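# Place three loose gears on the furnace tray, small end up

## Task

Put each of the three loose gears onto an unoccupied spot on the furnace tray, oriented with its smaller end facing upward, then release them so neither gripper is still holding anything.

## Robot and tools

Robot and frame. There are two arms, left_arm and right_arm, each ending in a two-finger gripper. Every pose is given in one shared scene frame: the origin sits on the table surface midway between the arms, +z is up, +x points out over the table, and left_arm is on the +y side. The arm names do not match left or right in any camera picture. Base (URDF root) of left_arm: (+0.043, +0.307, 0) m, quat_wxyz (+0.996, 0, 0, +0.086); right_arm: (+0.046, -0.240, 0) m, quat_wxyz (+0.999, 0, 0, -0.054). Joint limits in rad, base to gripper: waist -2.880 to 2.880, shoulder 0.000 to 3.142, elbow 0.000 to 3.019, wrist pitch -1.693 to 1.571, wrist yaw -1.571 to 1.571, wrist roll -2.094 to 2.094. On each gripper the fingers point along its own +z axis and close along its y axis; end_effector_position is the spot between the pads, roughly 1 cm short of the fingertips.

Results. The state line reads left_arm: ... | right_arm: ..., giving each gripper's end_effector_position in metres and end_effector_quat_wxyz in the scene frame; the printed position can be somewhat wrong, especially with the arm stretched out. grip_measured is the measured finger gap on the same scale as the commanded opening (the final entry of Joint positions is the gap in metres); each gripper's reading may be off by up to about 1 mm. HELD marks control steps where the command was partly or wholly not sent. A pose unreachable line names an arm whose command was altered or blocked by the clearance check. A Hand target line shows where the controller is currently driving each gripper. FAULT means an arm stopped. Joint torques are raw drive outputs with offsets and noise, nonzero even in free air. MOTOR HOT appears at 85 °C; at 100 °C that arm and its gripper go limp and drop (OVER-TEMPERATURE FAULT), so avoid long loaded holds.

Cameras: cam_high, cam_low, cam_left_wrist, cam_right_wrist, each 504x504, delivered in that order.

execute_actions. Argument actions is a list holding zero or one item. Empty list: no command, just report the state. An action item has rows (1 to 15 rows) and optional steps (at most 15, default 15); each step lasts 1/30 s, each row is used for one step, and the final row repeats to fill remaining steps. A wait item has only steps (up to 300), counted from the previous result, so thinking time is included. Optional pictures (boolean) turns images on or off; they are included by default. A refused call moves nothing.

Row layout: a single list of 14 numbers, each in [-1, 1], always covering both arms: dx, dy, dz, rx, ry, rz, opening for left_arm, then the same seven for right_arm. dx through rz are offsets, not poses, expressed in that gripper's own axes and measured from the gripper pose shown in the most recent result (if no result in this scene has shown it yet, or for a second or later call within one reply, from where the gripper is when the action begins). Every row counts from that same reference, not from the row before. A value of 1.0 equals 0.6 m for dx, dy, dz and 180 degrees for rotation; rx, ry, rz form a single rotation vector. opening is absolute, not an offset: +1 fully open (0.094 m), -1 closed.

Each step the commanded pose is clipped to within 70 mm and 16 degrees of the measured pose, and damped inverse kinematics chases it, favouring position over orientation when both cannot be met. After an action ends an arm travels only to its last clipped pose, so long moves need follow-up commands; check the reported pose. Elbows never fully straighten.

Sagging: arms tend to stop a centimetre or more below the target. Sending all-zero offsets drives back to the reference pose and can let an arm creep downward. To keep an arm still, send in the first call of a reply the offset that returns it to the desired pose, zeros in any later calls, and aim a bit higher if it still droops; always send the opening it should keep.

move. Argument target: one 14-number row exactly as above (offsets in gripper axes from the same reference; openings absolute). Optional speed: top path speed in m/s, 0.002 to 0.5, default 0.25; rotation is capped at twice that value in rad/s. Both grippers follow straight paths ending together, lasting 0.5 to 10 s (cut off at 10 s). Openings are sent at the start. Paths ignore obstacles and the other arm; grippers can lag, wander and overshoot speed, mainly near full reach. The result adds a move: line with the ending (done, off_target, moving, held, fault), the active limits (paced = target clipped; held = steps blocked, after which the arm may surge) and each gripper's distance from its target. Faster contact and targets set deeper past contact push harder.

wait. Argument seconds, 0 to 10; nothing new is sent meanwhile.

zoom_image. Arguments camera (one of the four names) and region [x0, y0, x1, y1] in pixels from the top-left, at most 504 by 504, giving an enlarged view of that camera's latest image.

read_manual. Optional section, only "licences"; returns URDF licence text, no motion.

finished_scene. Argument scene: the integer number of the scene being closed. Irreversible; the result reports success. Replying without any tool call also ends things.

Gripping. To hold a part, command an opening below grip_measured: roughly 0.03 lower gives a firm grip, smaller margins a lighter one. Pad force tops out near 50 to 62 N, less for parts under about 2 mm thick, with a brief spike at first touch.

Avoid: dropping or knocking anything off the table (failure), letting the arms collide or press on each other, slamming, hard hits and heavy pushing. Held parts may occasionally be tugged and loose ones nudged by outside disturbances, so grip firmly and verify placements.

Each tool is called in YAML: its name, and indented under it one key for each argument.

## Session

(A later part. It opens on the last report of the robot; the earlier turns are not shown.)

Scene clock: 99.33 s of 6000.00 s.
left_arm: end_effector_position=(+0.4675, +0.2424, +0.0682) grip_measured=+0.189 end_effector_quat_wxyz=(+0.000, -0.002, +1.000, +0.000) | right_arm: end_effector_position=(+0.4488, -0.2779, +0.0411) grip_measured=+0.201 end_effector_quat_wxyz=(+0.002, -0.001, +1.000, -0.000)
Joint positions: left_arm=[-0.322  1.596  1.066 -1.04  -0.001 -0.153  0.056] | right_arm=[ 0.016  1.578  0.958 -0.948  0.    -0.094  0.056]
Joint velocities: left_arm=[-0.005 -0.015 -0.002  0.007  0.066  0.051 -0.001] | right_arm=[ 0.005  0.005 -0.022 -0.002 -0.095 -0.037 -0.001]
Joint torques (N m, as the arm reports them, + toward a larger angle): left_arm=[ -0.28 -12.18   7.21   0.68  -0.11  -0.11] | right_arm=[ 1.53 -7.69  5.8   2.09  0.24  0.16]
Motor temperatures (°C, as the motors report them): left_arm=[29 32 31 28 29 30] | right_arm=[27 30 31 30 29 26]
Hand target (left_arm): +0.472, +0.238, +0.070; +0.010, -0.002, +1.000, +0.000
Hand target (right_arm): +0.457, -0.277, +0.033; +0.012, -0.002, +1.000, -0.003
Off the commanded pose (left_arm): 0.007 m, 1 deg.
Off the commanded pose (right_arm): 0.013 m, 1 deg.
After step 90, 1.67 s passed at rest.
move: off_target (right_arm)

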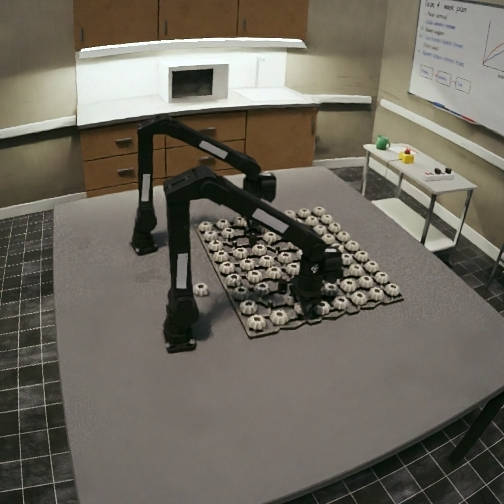

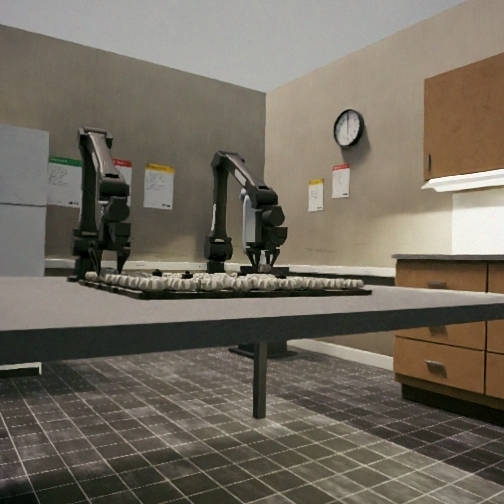

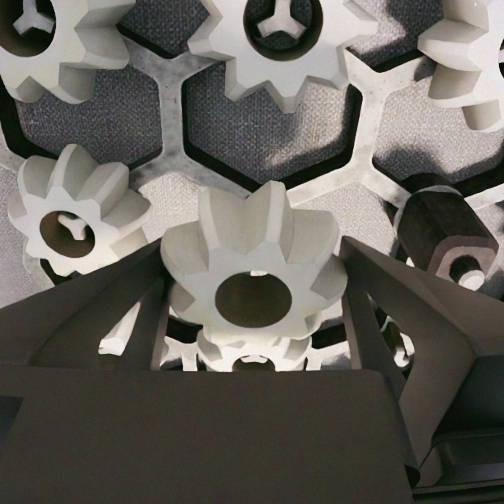

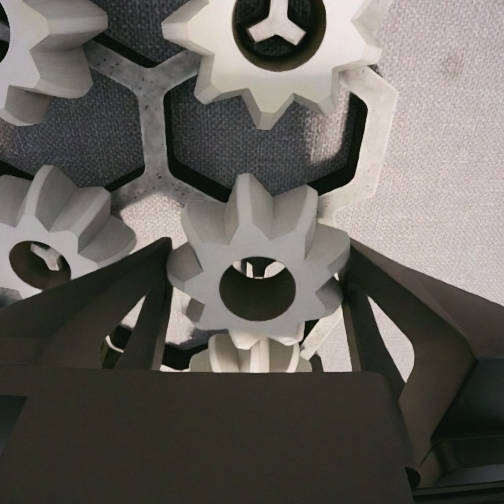

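move:
  target: [0.009,-0.013,-0.003,0,0,0,0.15, 0.010,0,-0.017,0,0,0,0.16]
  speed: 0.03

Scene clock: 108.77 s of 6000.00 s.
left_arm: end_effector_position=(+0.4612, +0.2378, +0.0640) grip_measured=+0.189 end_effector_quat_wxyz=(-0.006, -0.000, +1.000, +0.001) | right_arm: end_effector_position=(+0.4421, -0.2772, +0.0387) grip_measured=+0.201 end_effector_quat_wxyz=(-0.008, -0.001, +1.000, +0.001)
Joint positions: left_arm=[-0.335  1.596  1.053 -1.04  -0.001 -0.163  0.056] | right_arm=[ 0.016  1.578  0.95  -0.959 -0.    -0.094  0.056]
Joint velocities: left_arm=[-0.005 -0.005 -0.012  0.002  0.007 -0.051  0.001] | right_arm=[-0.015 -0.005 -0.022  0.007  0.007 -0.11   0.   ]
Joint torques (N m, as the arm reports them, + toward a larger angle): left_arm=[  0.31 -13.13   7.09   0.13  -0.01  -0.08] | right_arm=[  1.06 -12.05   6.03   0.17   0.09   0.07]
Motor temperatures (°C, as the motors report them): left_arm=[29 32 31 28 29 30] | right_arm=[27 30 30 30 29 26]
Hand target (left_arm): +0.462, +0.235, +0.070; +0.000, -0.002, +1.000, +0.000
Hand target (right_arm): +0.443, -0.278, +0.051; +0.002, -0.001, +1.000, -0.000
Off the commanded pose (left_arm): 0.007 m, 1 deg.
Off the commanded pose (right_arm): 0.013 m, 1 deg.
After step 90, 5.67 s passed at rest.
move: off_target (right_arm)

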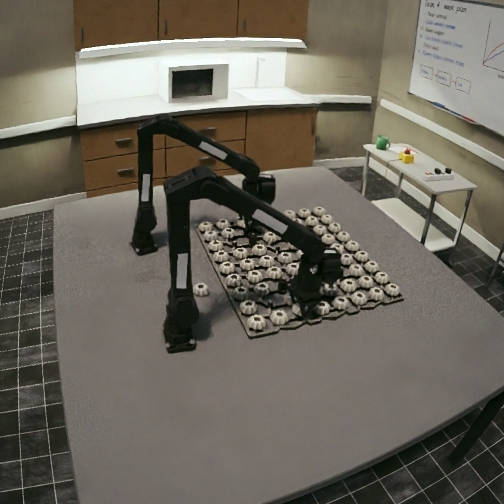

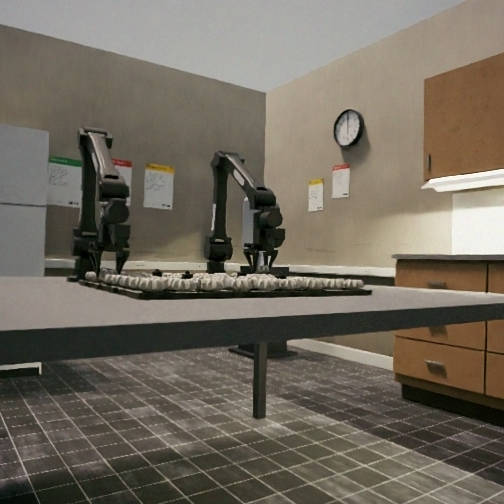

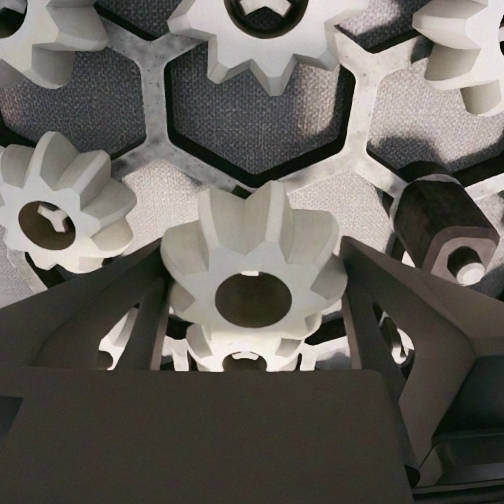

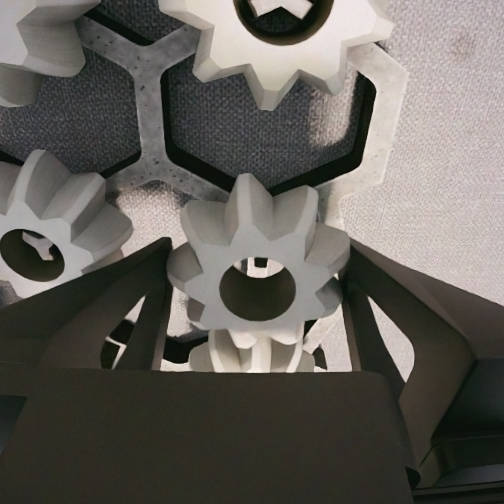

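move:
  target: [-0.008,-0.002,0.06,0,-0.010,0,0.15, -0.008,0,0.018,0,-0.010,0,0.16]
  speed: 0.03

Scene clock: 113.70 s of 6000.00 s.
left_arm: end_effector_position=(+0.4616, +0.2381, +0.0300) grip_measured=+0.189 end_effector_quat_wxyz=(+0.003, -0.001, +1.000, +0.001) | right_arm: end_effector_position=(+0.4430, -0.2773, +0.0271) grip_measured=+0.201 end_effector_quat_wxyz=(+0.000, -0.001, +1.000, +0.000)
Joint positions: left_arm=[-0.335  1.64   1.001 -0.927 -0.003 -0.164  0.056] | right_arm=[ 0.016  1.591  0.929 -0.909 -0.    -0.094  0.056]
Joint velocities: left_arm=[-0.005 -0.005 -0.017 -0.002 -0.037 -0.022  0.001] | right_arm=[-0.015 -0.015 -0.007  0.017  0.007 -0.051  0.001]
Joint torques (N m, as the arm reports them, + toward a larger angle): left_arm=[  0.2  -11.75   6.47   0.93  -0.1   -0.03] | right_arm=[ 0.86 -9.79  6.    1.17 -0.02  0.09]
Motor temperatures (°C, as the motors report them): left_arm=[29 32 31 28 29 30] | right_arm=[27 30 30 30 29 26]
Hand target (left_arm): +0.466, +0.237, +0.028; +0.009, -0.000, +1.000, +0.001
Hand target (right_arm): +0.447, -0.277, +0.028; +0.008, -0.001, +1.000, +0.001
Off the commanded pose (left_arm): 0.005 m, 1 deg.
Off the commanded pose (right_arm): 0.004 m, 1 deg.
After step 90, 0.50 s passed at rest.
move: done

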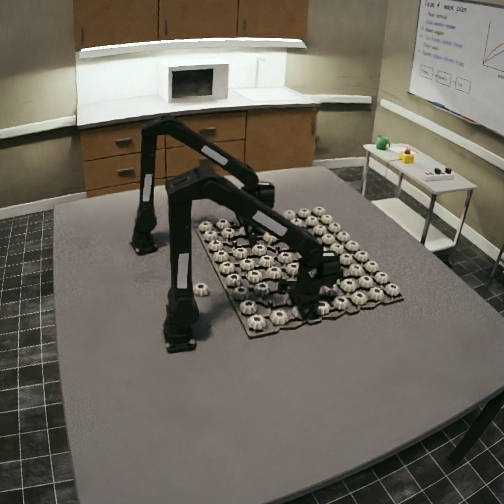

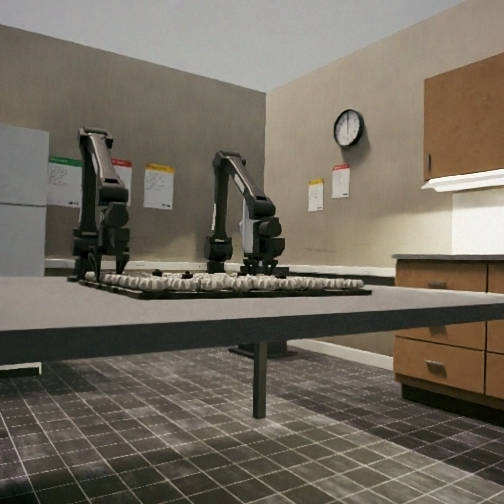

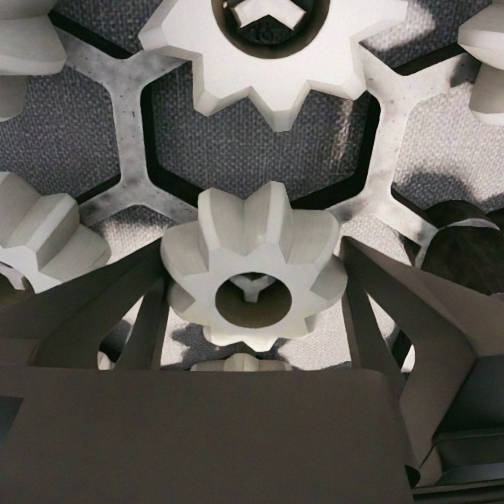

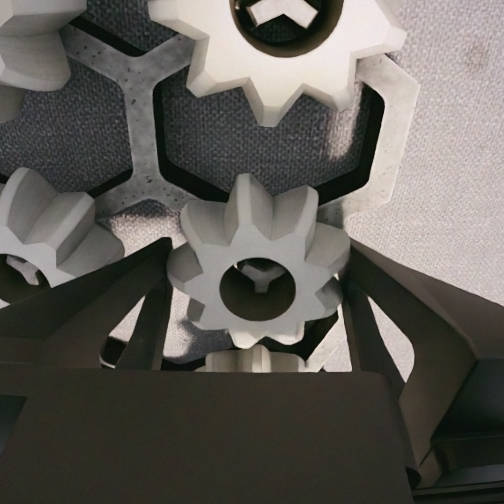

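move:
  target: [-0.006,0,0.003,0,0,0,0.4, -0.006,0,0.003,0,0,0,0.4]
  speed: 0.03

Scene clock: 116.63 s of 6000.00 s.
left_arm: end_effector_position=(+0.4617, +0.2382, +0.0300) grip_measured=+0.398 end_effector_quat_wxyz=(+0.003, -0.001, +1.000, +0.001) | right_arm: end_effector_position=(+0.4427, -0.2773, +0.0261) grip_measured=+0.399 end_effector_quat_wxyz=(-0.001, -0.001, +1.000, +0.000)
Joint positions: left_arm=[-0.335  1.64   1.001 -0.927 -0.003 -0.164  0.066] | right_arm=[ 0.016  1.593  0.929 -0.909  0.    -0.094  0.066]
Joint velocities: left_arm=[-0.005 -0.015 -0.027  0.022 -0.022 -0.022  0.   ] | right_arm=[ 0.005 -0.024  0.007  0.002 -0.066 -0.037  0.   ]
Joint torques (N m, as the arm reports them, + toward a larger angle): left_arm=[  0.54 -11.34   6.99   0.33   0.    -0.01] | right_arm=[ 1.31 -9.12  6.33  0.74  0.11  0.08]
Motor temperatures (°C, as the motors report them): left_arm=[29 32 30 28 29 30] | right_arm=[27 30 30 30 29 26]
Hand target (left_arm): +0.465, +0.238, +0.028; +0.003, -0.001, +1.000, +0.001
Hand target (right_arm): +0.447, -0.277, +0.025; +0.000, -0.001, +1.000, +0.000
Off the commanded pose (left_arm): 0.004 m, 0 deg.
Off the commanded pose (right_arm): 0.004 m, 0 deg.
move: done

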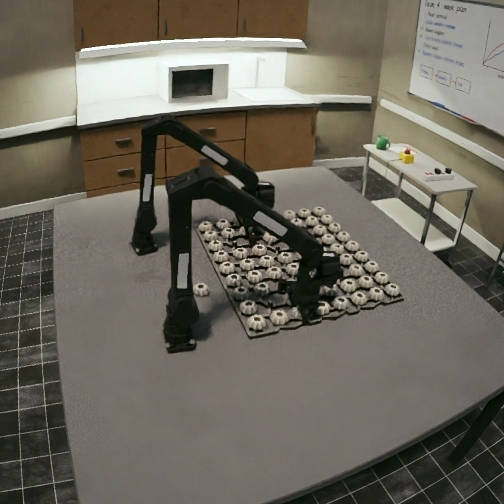

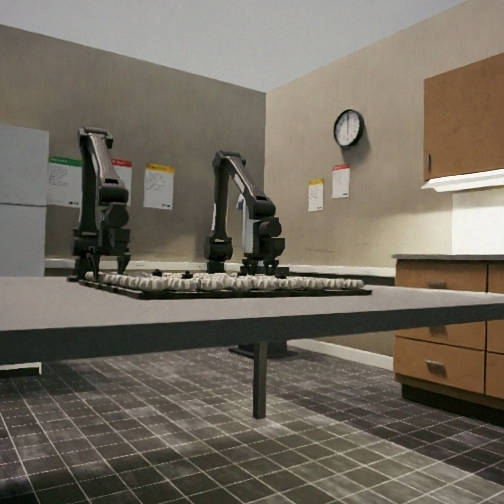

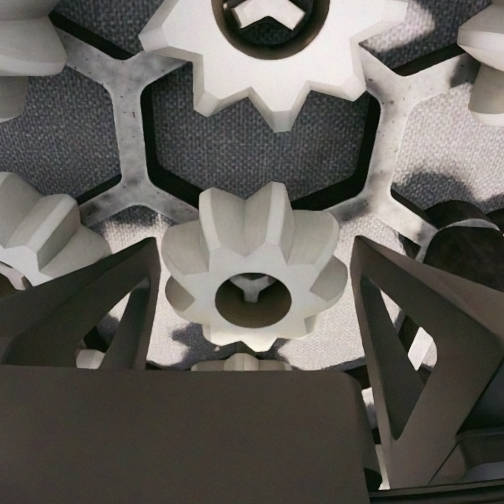

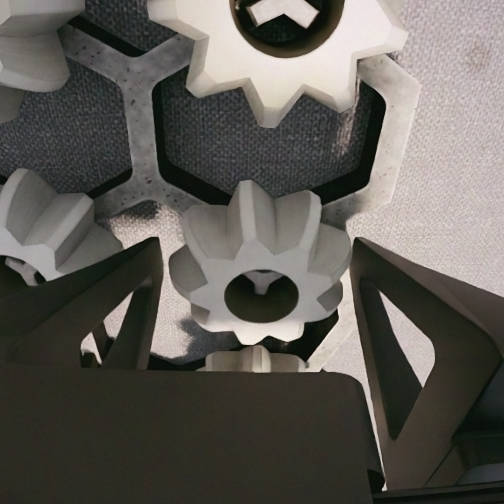

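move:
  target: [-0.015,0,-0.15,0,0,0,0.4, -0.015,0,-0.15,0,0,0,0.4]
  speed: 0.1

move:
  target: [0.1,0.3,-0.1,0,0,0,1, 0.43,0.38,-0.08,0,0,0,1]
  speed: 0.25

Scene clock: 120.97 s of 6000.00 s.
left_arm: end_effector_position=(+0.4510, +0.2399, +0.0980) grip_measured=+0.398 end_effector_quat_wxyz=(-0.022, -0.001, +1.000, +0.005) | right_arm: end_effector_position=(+0.4319, -0.2763, +0.0915) grip_measured=+0.399 end_effector_quat_wxyz=(-0.029, -0.001, +1.000, +0.003)
Joint positions: left_arm=[-0.335  1.546  1.093 -1.162 -0.003 -0.164  0.066] | right_arm=[ 0.016  1.501  1.021 -1.151  0.    -0.094  0.066]
Joint velocities: left_arm=[-0.015 -0.005  0.002  0.012 -0.022 -0.066 -0.   ] | right_arm=[-0.005 -0.024 -0.027 -0.012 -0.051  0.037 -0.   ]
Joint torques (N m, as the arm reports them, + toward a larger angle): left_arm=[  0.49 -12.32  10.32  -0.26   0.    -0.01] | right_arm=[  1.31 -10.3   10.09   0.     0.1    0.16]
Motor temperatures (°C, as the motors report them): left_arm=[29 32 31 28 29 30] | right_arm=[27 30 30 30 29 26]
Hand target (left_arm): +0.469, +0.237, +0.120; +0.003, -0.001, +1.000, +0.001
Hand target (right_arm): +0.452, -0.276, +0.116; -0.001, -0.001, +1.000, +0.000
Off the commanded pose (left_arm): 0.029 m, 3 deg.
Off the commanded pose (right_arm): 0.032 m, 3 deg.
After step 90, 0.03 s passed at rest.
move: off_target (left_arm, right_arm)

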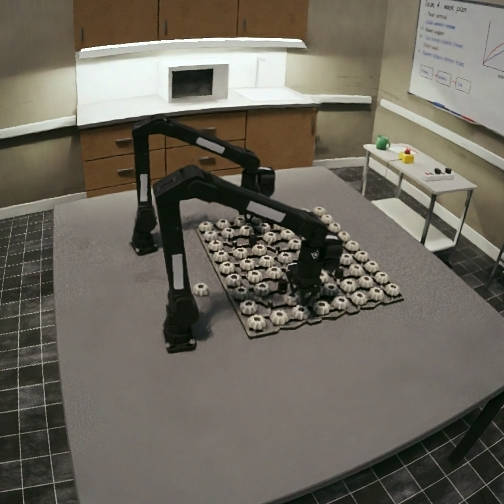

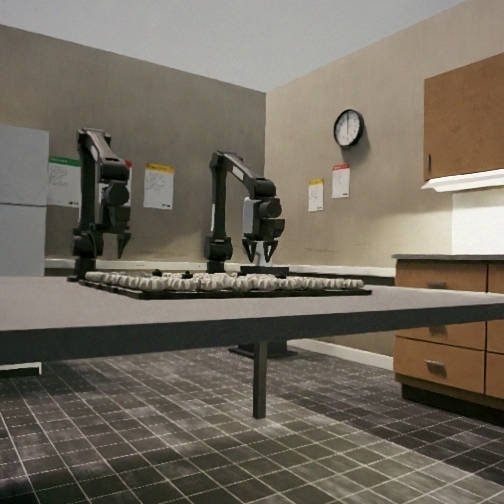

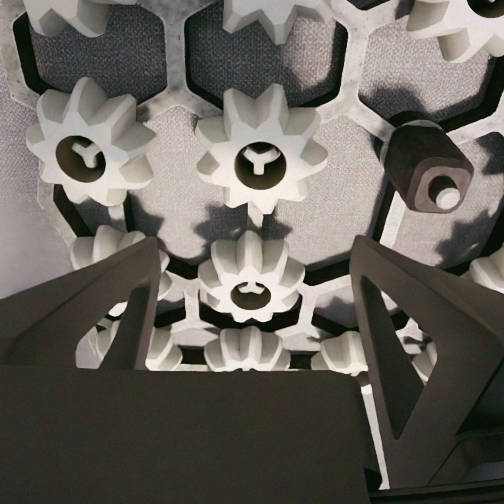

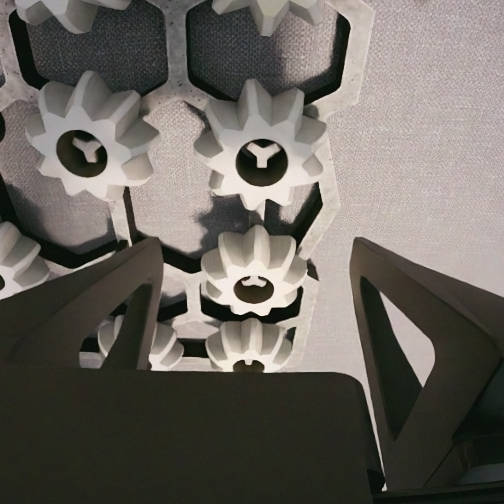

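Scene clock: 123.07 s of 6000.00 s.
left_arm: end_effector_position=(+0.3894, +0.4159, +0.1515) grip_measured=+1.000 end_effector_quat_wxyz=(-0.029, -0.006, +1.000, +0.001) | right_arm: end_effector_position=(+0.1722, -0.0502, +0.1476) grip_measured=+1.000 end_effector_quat_wxyz=(-0.040, -0.007, +0.999, -0.002)
Joint positions: left_arm=[ 0.126  1.371  1.056 -1.311 -0.019  0.285  0.094] | right_arm=[ 1.049  0.985  0.745 -1.381 -0.062  0.925  0.094]
Joint velocities: left_arm=[-0.005 -0.015  0.022 -0.017  0.066  0.066  0.   ] | right_arm=[ 0.005 -0.015  0.002 -0.012  0.007  0.037  0.   ]
Joint torques (N m, as the arm reports them, + toward a larger angle): left_arm=[  0.3  -10.36   8.76  -0.27  -0.01   0.04] | right_arm=[ 0.9  -3.54  8.07 -0.1   0.29  0.22]
Motor temperatures (°C, as the motors report them): left_arm=[29 32 31 28 29 30] | right_arm=[27 30 30 30 29 26]
Hand target (left_arm): +0.393, +0.416, +0.163; -0.019, -0.001, +1.000, +0.005
Hand target (right_arm): +0.174, -0.049, +0.155; -0.036, -0.001, +0.999, +0.001
Off the commanded pose (left_arm): 0.012 m, 1 deg.
Off the commanded pose (right_arm): 0.009 m, 1 deg.
move: off_target (left_arm)

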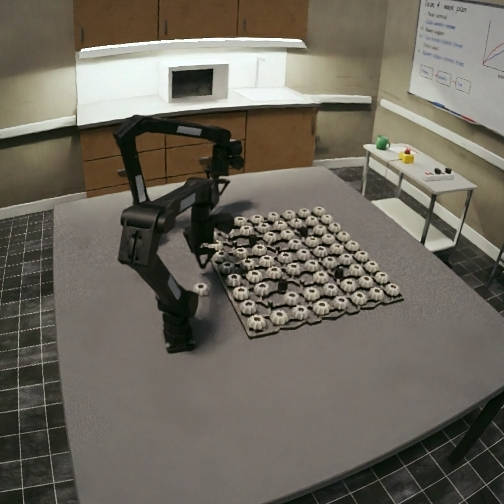

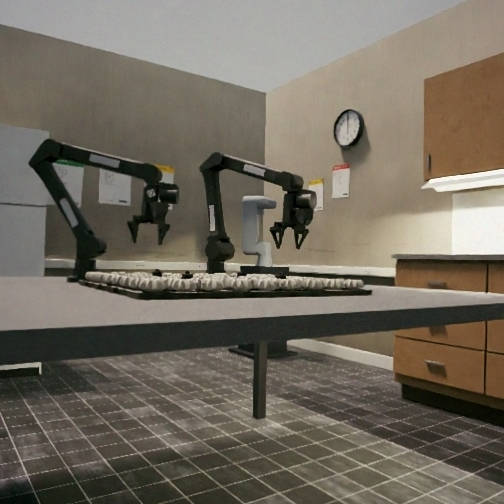

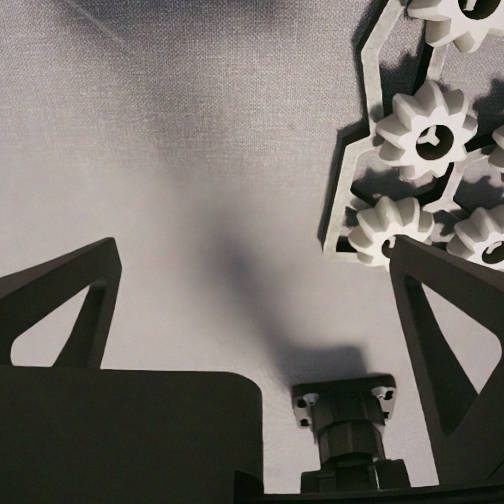

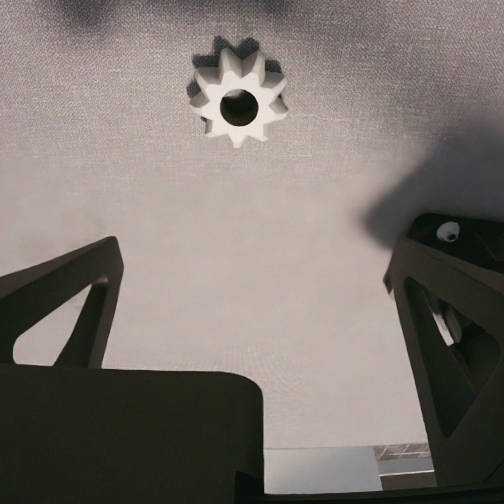

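move:
  target: [-0.005,0,-0.02,0,0,0,1, -0.028,0.0155,0.165,-0.001,-0.025,0.0045,1]
  speed: 0.12

Scene clock: 129.73 s of 6000.00 s.
left_arm: end_effector_position=(+0.3847, +0.4144, +0.1518) grip_measured=+1.000 end_effector_quat_wxyz=(-0.039, -0.006, +0.999, -0.002) | right_arm: end_effector_position=(+0.1808, -0.0466, +0.0489) grip_measured=+1.000 end_effector_quat_wxyz=(-0.005, -0.002, +1.000, -0.004)
Joint positions: left_arm=[ 0.126  1.371  1.056 -1.331 -0.019  0.285  0.094] | right_arm=[ 1.07   1.118  0.548 -1.013 -0.004  0.959  0.094]
Joint velocities: left_arm=[-0.015  0.005 -0.012  0.002 -0.007 -0.022  0.   ] | right_arm=[-0.015 -0.015 -0.002  0.007 -0.051 -0.007  0.   ]
Joint torques (N m, as the arm reports them, + toward a larger angle): left_arm=[ 0.17 -9.37  9.6  -0.31  0.03 -0.05] | right_arm=[ 1.91 -3.91  6.07  1.23  0.31  0.19]
Motor temperatures (°C, as the motors report them): left_arm=[29 32 31 28 29 30] | right_arm=[27 30 31 30 29 26]
Hand target (left_arm): +0.393, +0.416, +0.163; -0.029, -0.006, +1.000, +0.001
Hand target (right_arm): +0.181, -0.043, +0.048; -0.001, -0.001, +1.000, +0.000
Off the commanded pose (left_arm): 0.014 m, 1 deg.
Off the commanded pose (right_arm): 0.006 m, 1 deg.
After step 90, 2.43 s passed at rest.
move: off_target (left_arm)

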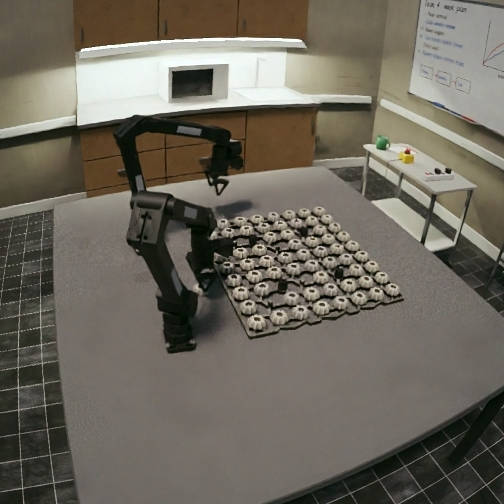

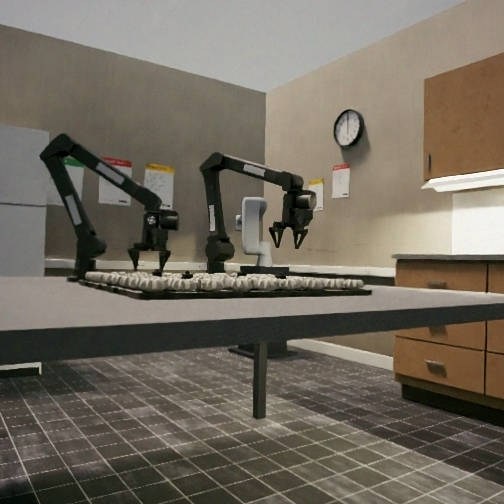

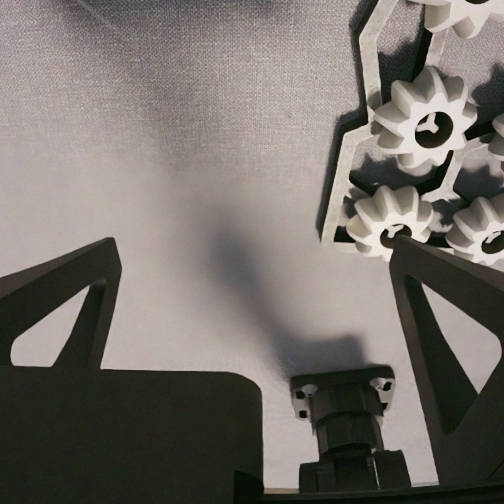

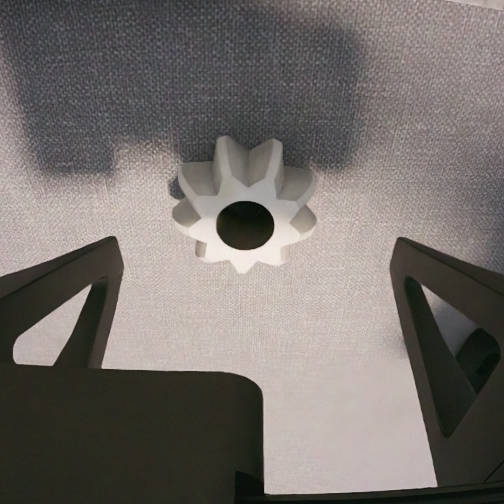

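move:
  target: [-0.012,0,-0.02,0,-0.01,0,1, -0.002,0.013,0.06,-0.002,-0.003,0,1]
  speed: 0.06

Scene clock: 133.60 s of 6000.00 s.
left_arm: end_effector_position=(+0.3849, +0.4135, +0.1518) grip_measured=+1.000 end_effector_quat_wxyz=(-0.038, -0.006, +0.999, -0.004) | right_arm: end_effector_position=(+0.1825, -0.0420, +0.0153) grip_measured=+1.000 end_effector_quat_wxyz=(-0.004, -0.002, +1.000, -0.003)
Joint positions: left_arm=[ 0.126  1.371  1.056 -1.331 -0.014  0.285  0.094] | right_arm=[ 1.076  1.21   0.505 -0.874 -0.003  0.964  0.094]
Joint velocities: left_arm=[-0.015 -0.005  0.002 -0.012 -0.007  0.095  0.   ] | right_arm=[-0.015  0.005 -0.007  0.007 -0.022  0.022  0.   ]
Joint torques (N m, as the arm reports them, + toward a larger angle): left_arm=[ 0.25 -9.99  9.1   0.03  0.13 -0.03] | right_arm=[ 1.68 -3.52  5.34  1.17  0.35  0.19]
Motor temperatures (°C, as the motors report them): left_arm=[29 32 31 28 29 30] | right_arm=[27 30 30 30 29 26]
Hand target (left_arm): +0.393, +0.414, +0.163; -0.023, -0.006, +1.000, -0.001
Hand target (right_arm): +0.182, -0.040, +0.013; -0.001, -0.002, +1.000, -0.001
Off the commanded pose (left_arm): 0.014 m, 2 deg.
Off the commanded pose (right_arm): 0.004 m, 0 deg.
move: off_target (left_arm)

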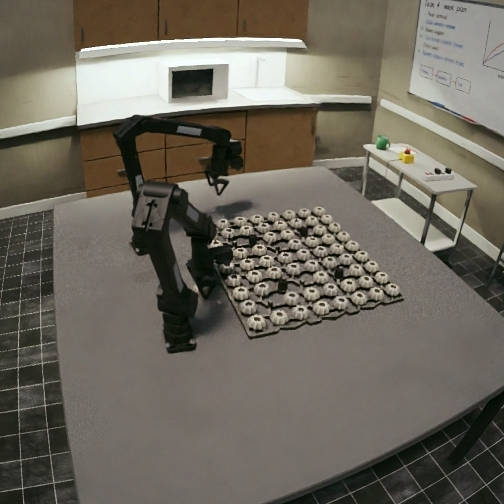

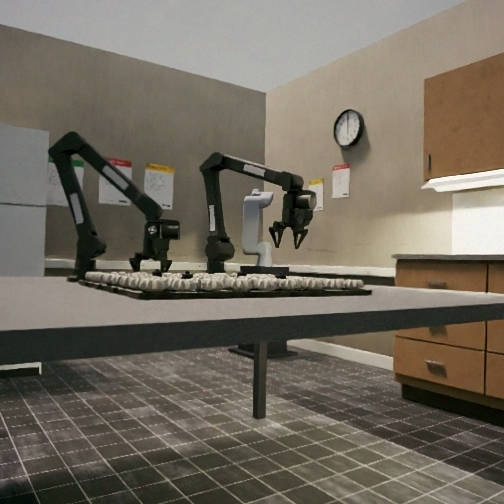

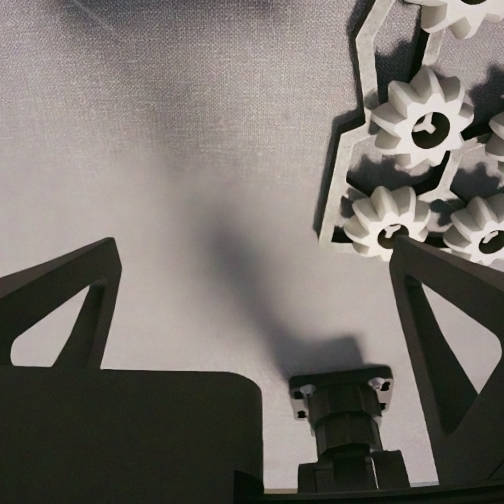

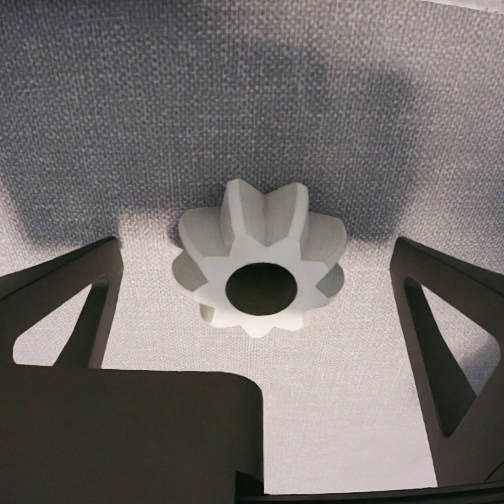

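move:
  target: [-0.012,0,-0.02,0,-0.01,0,1, 0.005,0,0.014,0,0,0,1]
  speed: 0.04

move:
  target: [0,0,0,0,0,0,1, 0,0,0.003,0,0,0,0.12]
  speed: 0.04

Scene clock: 136.47 s of 6000.00 s.
left_arm: end_effector_position=(+0.3852, +0.4126, +0.1518) grip_measured=+1.000 end_effector_quat_wxyz=(-0.037, -0.006, +0.999, -0.007) | right_arm: end_effector_position=(+0.1810, -0.0442, +0.0100) grip_measured=+1.000 end_effector_quat_wxyz=(-0.005, -0.002, +1.000, -0.004)
Joint positions: left_arm=[ 0.126  1.371  1.056 -1.331 -0.008  0.285  0.094] | right_arm=[ 1.076  1.219  0.493 -0.857 -0.003  0.964  0.094]
Joint velocities: left_arm=[ 0.015 -0.015  0.002 -0.012 -0.037 -0.095  0.   ] | right_arm=[-0.015 -0.015 -0.007  0.002  0.051 -0.066  0.   ]
Joint torques (N m, as the arm reports them, + toward a larger angle): left_arm=[ 0.25 -9.95  9.1   0.03  0.13 -0.03] | right_arm=[ 1.73 -3.34  5.22  1.17  0.17  0.21]
Motor temperatures (°C, as the motors report them): left_arm=[29 32 31 28 29 30] | right_arm=[27 30 30 30 29 26]
Hand target (left_arm): +0.393, +0.414, +0.163; -0.022, -0.006, +1.000, -0.004
Hand target (right_arm): +0.179, -0.042, +0.007; -0.004, -0.002, +1.000, -0.003
Off the commanded pose (left_arm): 0.014 m, 2 deg.
Off the commanded pose (right_arm): 0.004 m, 0 deg.
move: off_target (left_arm)

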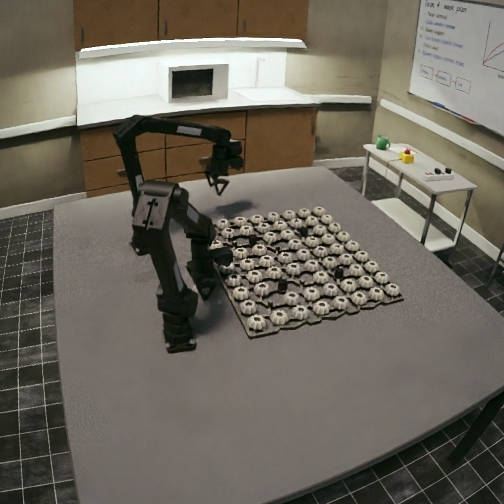

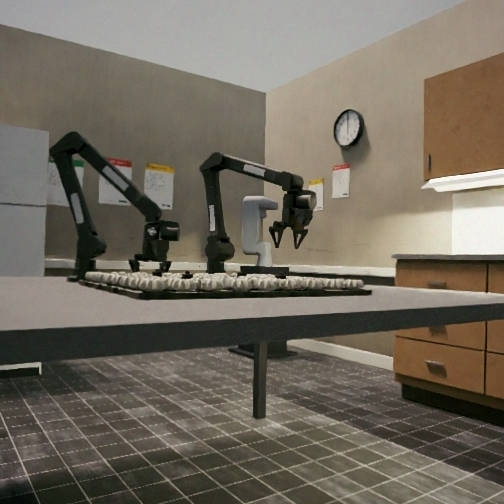

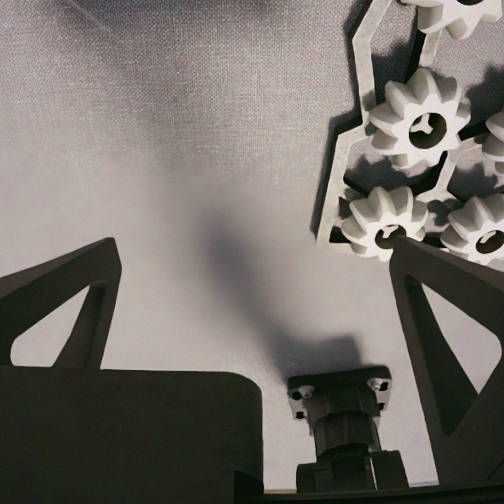

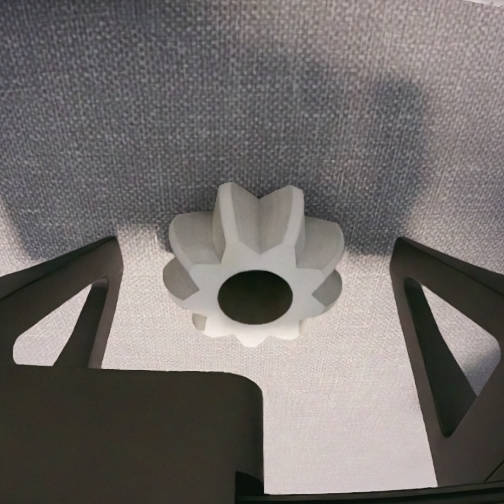

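Scene clock: 137.17 s of 6000.00 s.
left_arm: end_effector_position=(+0.3852, +0.4126, +0.1518) grip_measured=+1.000 end_effector_quat_wxyz=(-0.037, -0.006, +0.999, -0.007) | right_arm: end_effector_position=(+0.1810, -0.0441, +0.0100) grip_measured=+0.209 end_effector_quat_wxyz=(-0.005, -0.002, +1.000, -0.004)
Joint positions: left_arm=[ 0.126  1.371  1.056 -1.331 -0.008  0.285  0.094] | right_arm=[ 1.076  1.219  0.493 -0.857 -0.003  0.964  0.057]
Joint velocities: left_arm=[ 0.015 -0.015  0.012  0.002  0.007 -0.007  0.   ] | right_arm=[-0.015  0.005  0.012  0.022 -0.007  0.007 -0.001]
Joint torques (N m, as the arm reports them, + toward a larger angle): left_arm=[ 0.4  -9.26  7.55  0.11  0.03 -0.02] | right_arm=[ 0.99 -3.57  5.39  0.82  0.19  0.06]
Motor temperatures (°C, as the motors report them): left_arm=[29 32 31 28 29 30] | right_arm=[27 30 30 30 29 26]
Hand target (left_arm): +0.385, +0.413, +0.152; -0.037, -0.006, +0.999, -0.007
Hand target (right_arm): +0.181, -0.044, +0.008; -0.005, -0.002, +1.000, -0.004
Off the commanded pose (left_arm): 0.000 m, 0 deg.
Off the commanded pose (right_arm): 0.002 m, 0 deg.
move: done

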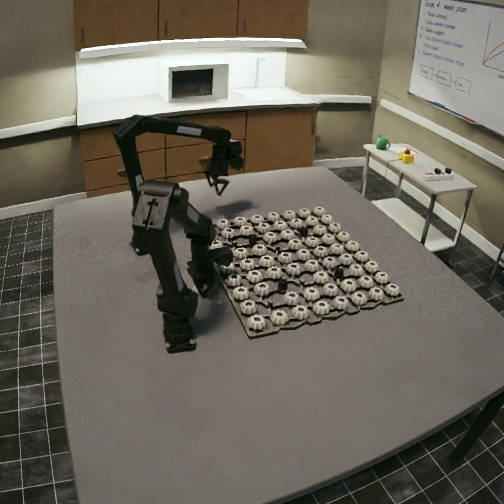

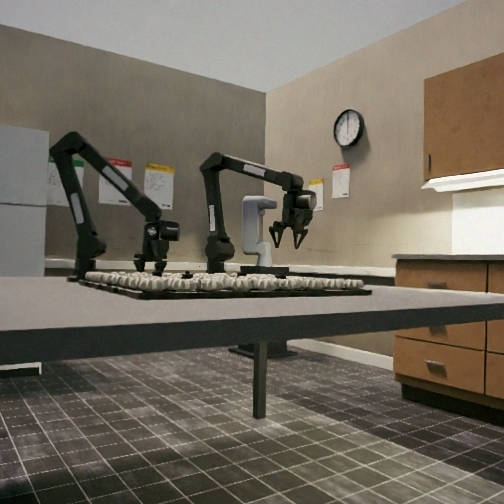

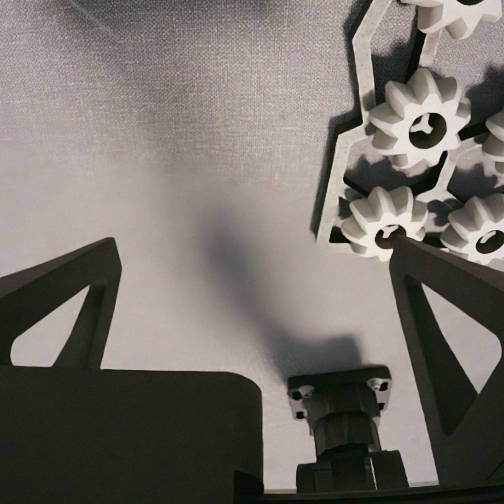

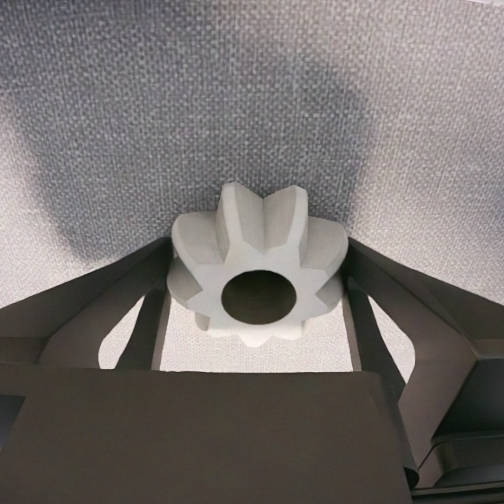

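move:
  target: [-0.012,0,-0.02,0,-0.01,0,1, 0,0,-0.17,0,0,0,0.165]
  speed: 0.15

move:
  target: [0,0,-0.01,0,0,0,1, -0.34,-0.26,-0.1,0,-0.01,0,0.165]
  speed: 0.2

Scene clock: 143.23 s of 6000.00 s.
left_arm: end_effector_position=(+0.3855, +0.4117, +0.1518) grip_measured=+1.000 end_effector_quat_wxyz=(-0.036, -0.006, +0.999, -0.010) | right_arm: end_effector_position=(+0.1689, -0.0617, +0.0853) grip_measured=+0.209 end_effector_quat_wxyz=(-0.023, -0.002, +0.999, -0.030)
Joint positions: left_arm=[ 0.126  1.371  1.056 -1.331 -0.003  0.285  0.094] | right_arm=[ 1.076  1.04   0.605 -1.211 -0.003  0.964  0.057]
Joint velocities: left_arm=[-0.005 -0.015  0.007  0.012 -0.051 -0.007  0.   ] | right_arm=[-0.005 -0.015 -0.002 -0.027 -0.007  0.095  0.   ]
Joint torques (N m, as the arm reports them, + toward a larger angle): left_arm=[ 0.26 -9.99  9.1   0.03  0.13 -0.03] | right_arm=[ 1.24 -3.79 10.67 -0.03  0.19  0.13]
Motor temperatures (°C, as the motors report them): left_arm=[29 32 31 28 29 30] | right_arm=[27 30 30 30 29 26]
Hand target (left_arm): +0.393, +0.413, +0.163; -0.022, -0.006, +1.000, -0.007
Hand target (right_arm): +0.181, -0.042, +0.111; -0.005, -0.002, +1.000, -0.004
Off the commanded pose (left_arm): 0.014 m, 2 deg.
Off the commanded pose (right_arm): 0.035 m, 4 deg.
After step 90, 1.97 s passed at rest.
move: off_target (left_arm, right_arm)

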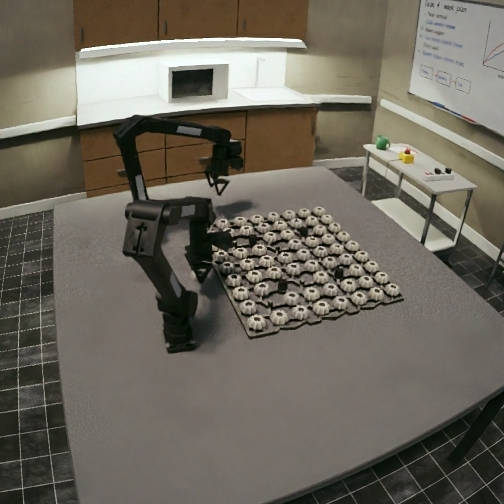

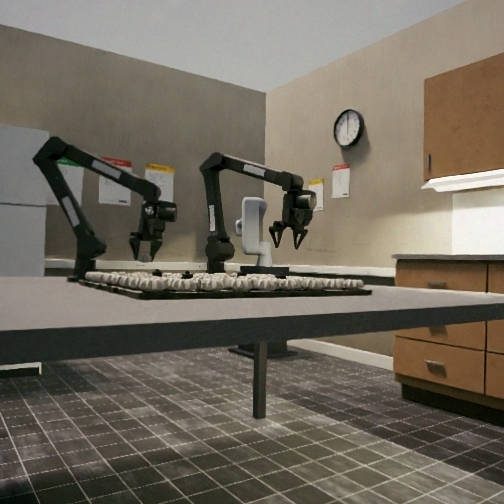

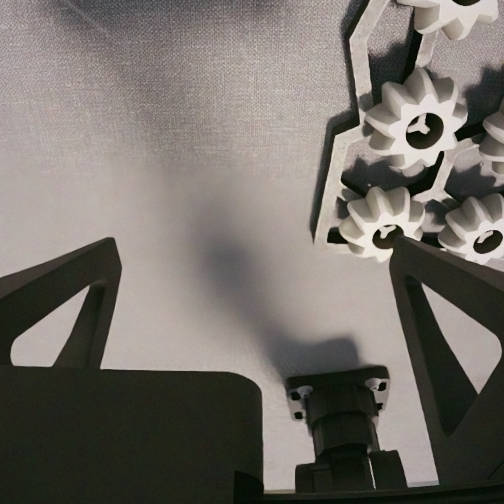

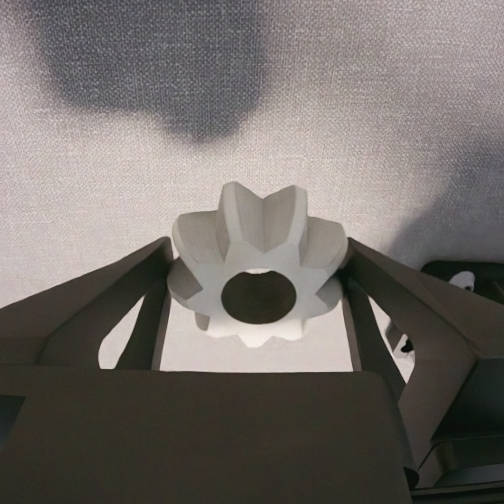

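Scene clock: 145.10 s of 6000.00 s.
left_arm: end_effector_position=(+0.3844, +0.4114, +0.1519) grip_measured=+1.000 end_effector_quat_wxyz=(-0.039, -0.006, +0.999, -0.010) | right_arm: end_effector_position=(+0.3545, -0.2139, +0.1211) grip_measured=+0.209 end_effector_quat_wxyz=(-0.032, +0.002, +0.999, -0.033)
Joint positions: left_arm=[ 0.126  1.371  1.056 -1.336 -0.003  0.285  0.094] | right_arm=[ 0.226  1.268  0.875 -1.249  0.057  0.124  0.057]
Joint velocities: left_arm=[ 0.015 -0.005 -0.012 -0.002  0.066 -0.007  0.   ] | right_arm=[-0.005 -0.005  0.002 -0.007  0.007 -0.051  0.   ]
Joint torques (N m, as the arm reports them, + toward a larger angle): left_arm=[ 0.39 -9.55  8.36 -0.32  0.03 -0.02] | right_arm=[ 0.43 -6.69 11.32  0.07  0.14 -0.03]
Motor temperatures (°C, as the motors report them): left_arm=[29 32 31 28 29 30] | right_arm=[27 30 31 30 29 26]
Hand target (left_arm): +0.386, +0.412, +0.158; -0.036, -0.006, +0.999, -0.010
Hand target (right_arm): +0.378, -0.212, +0.147; -0.002, -0.003, +1.000, -0.028
Off the commanded pose (left_arm): 0.006 m, 0 deg.
Off the commanded pose (right_arm): 0.032 m, 3 deg.
move: off_target (right_arm)

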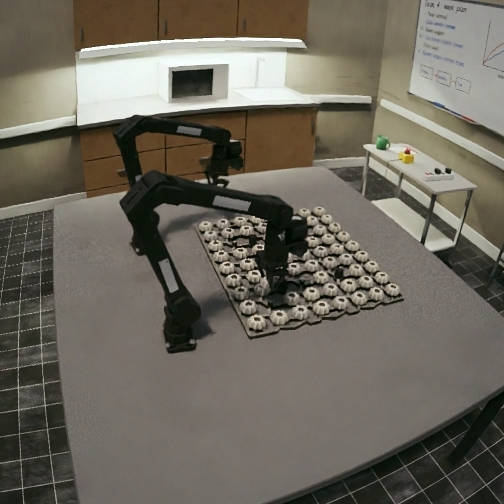

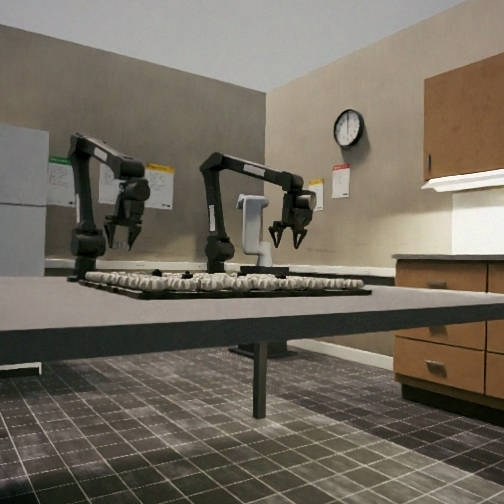

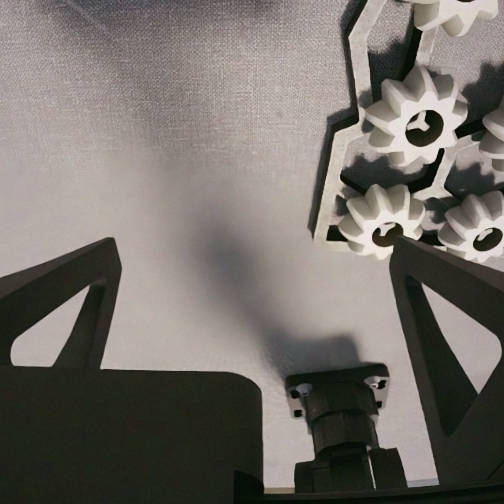

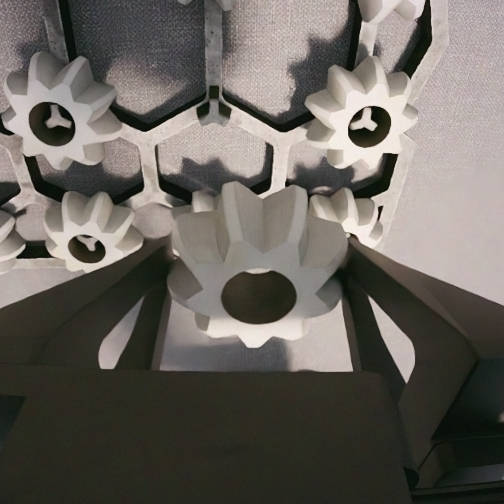

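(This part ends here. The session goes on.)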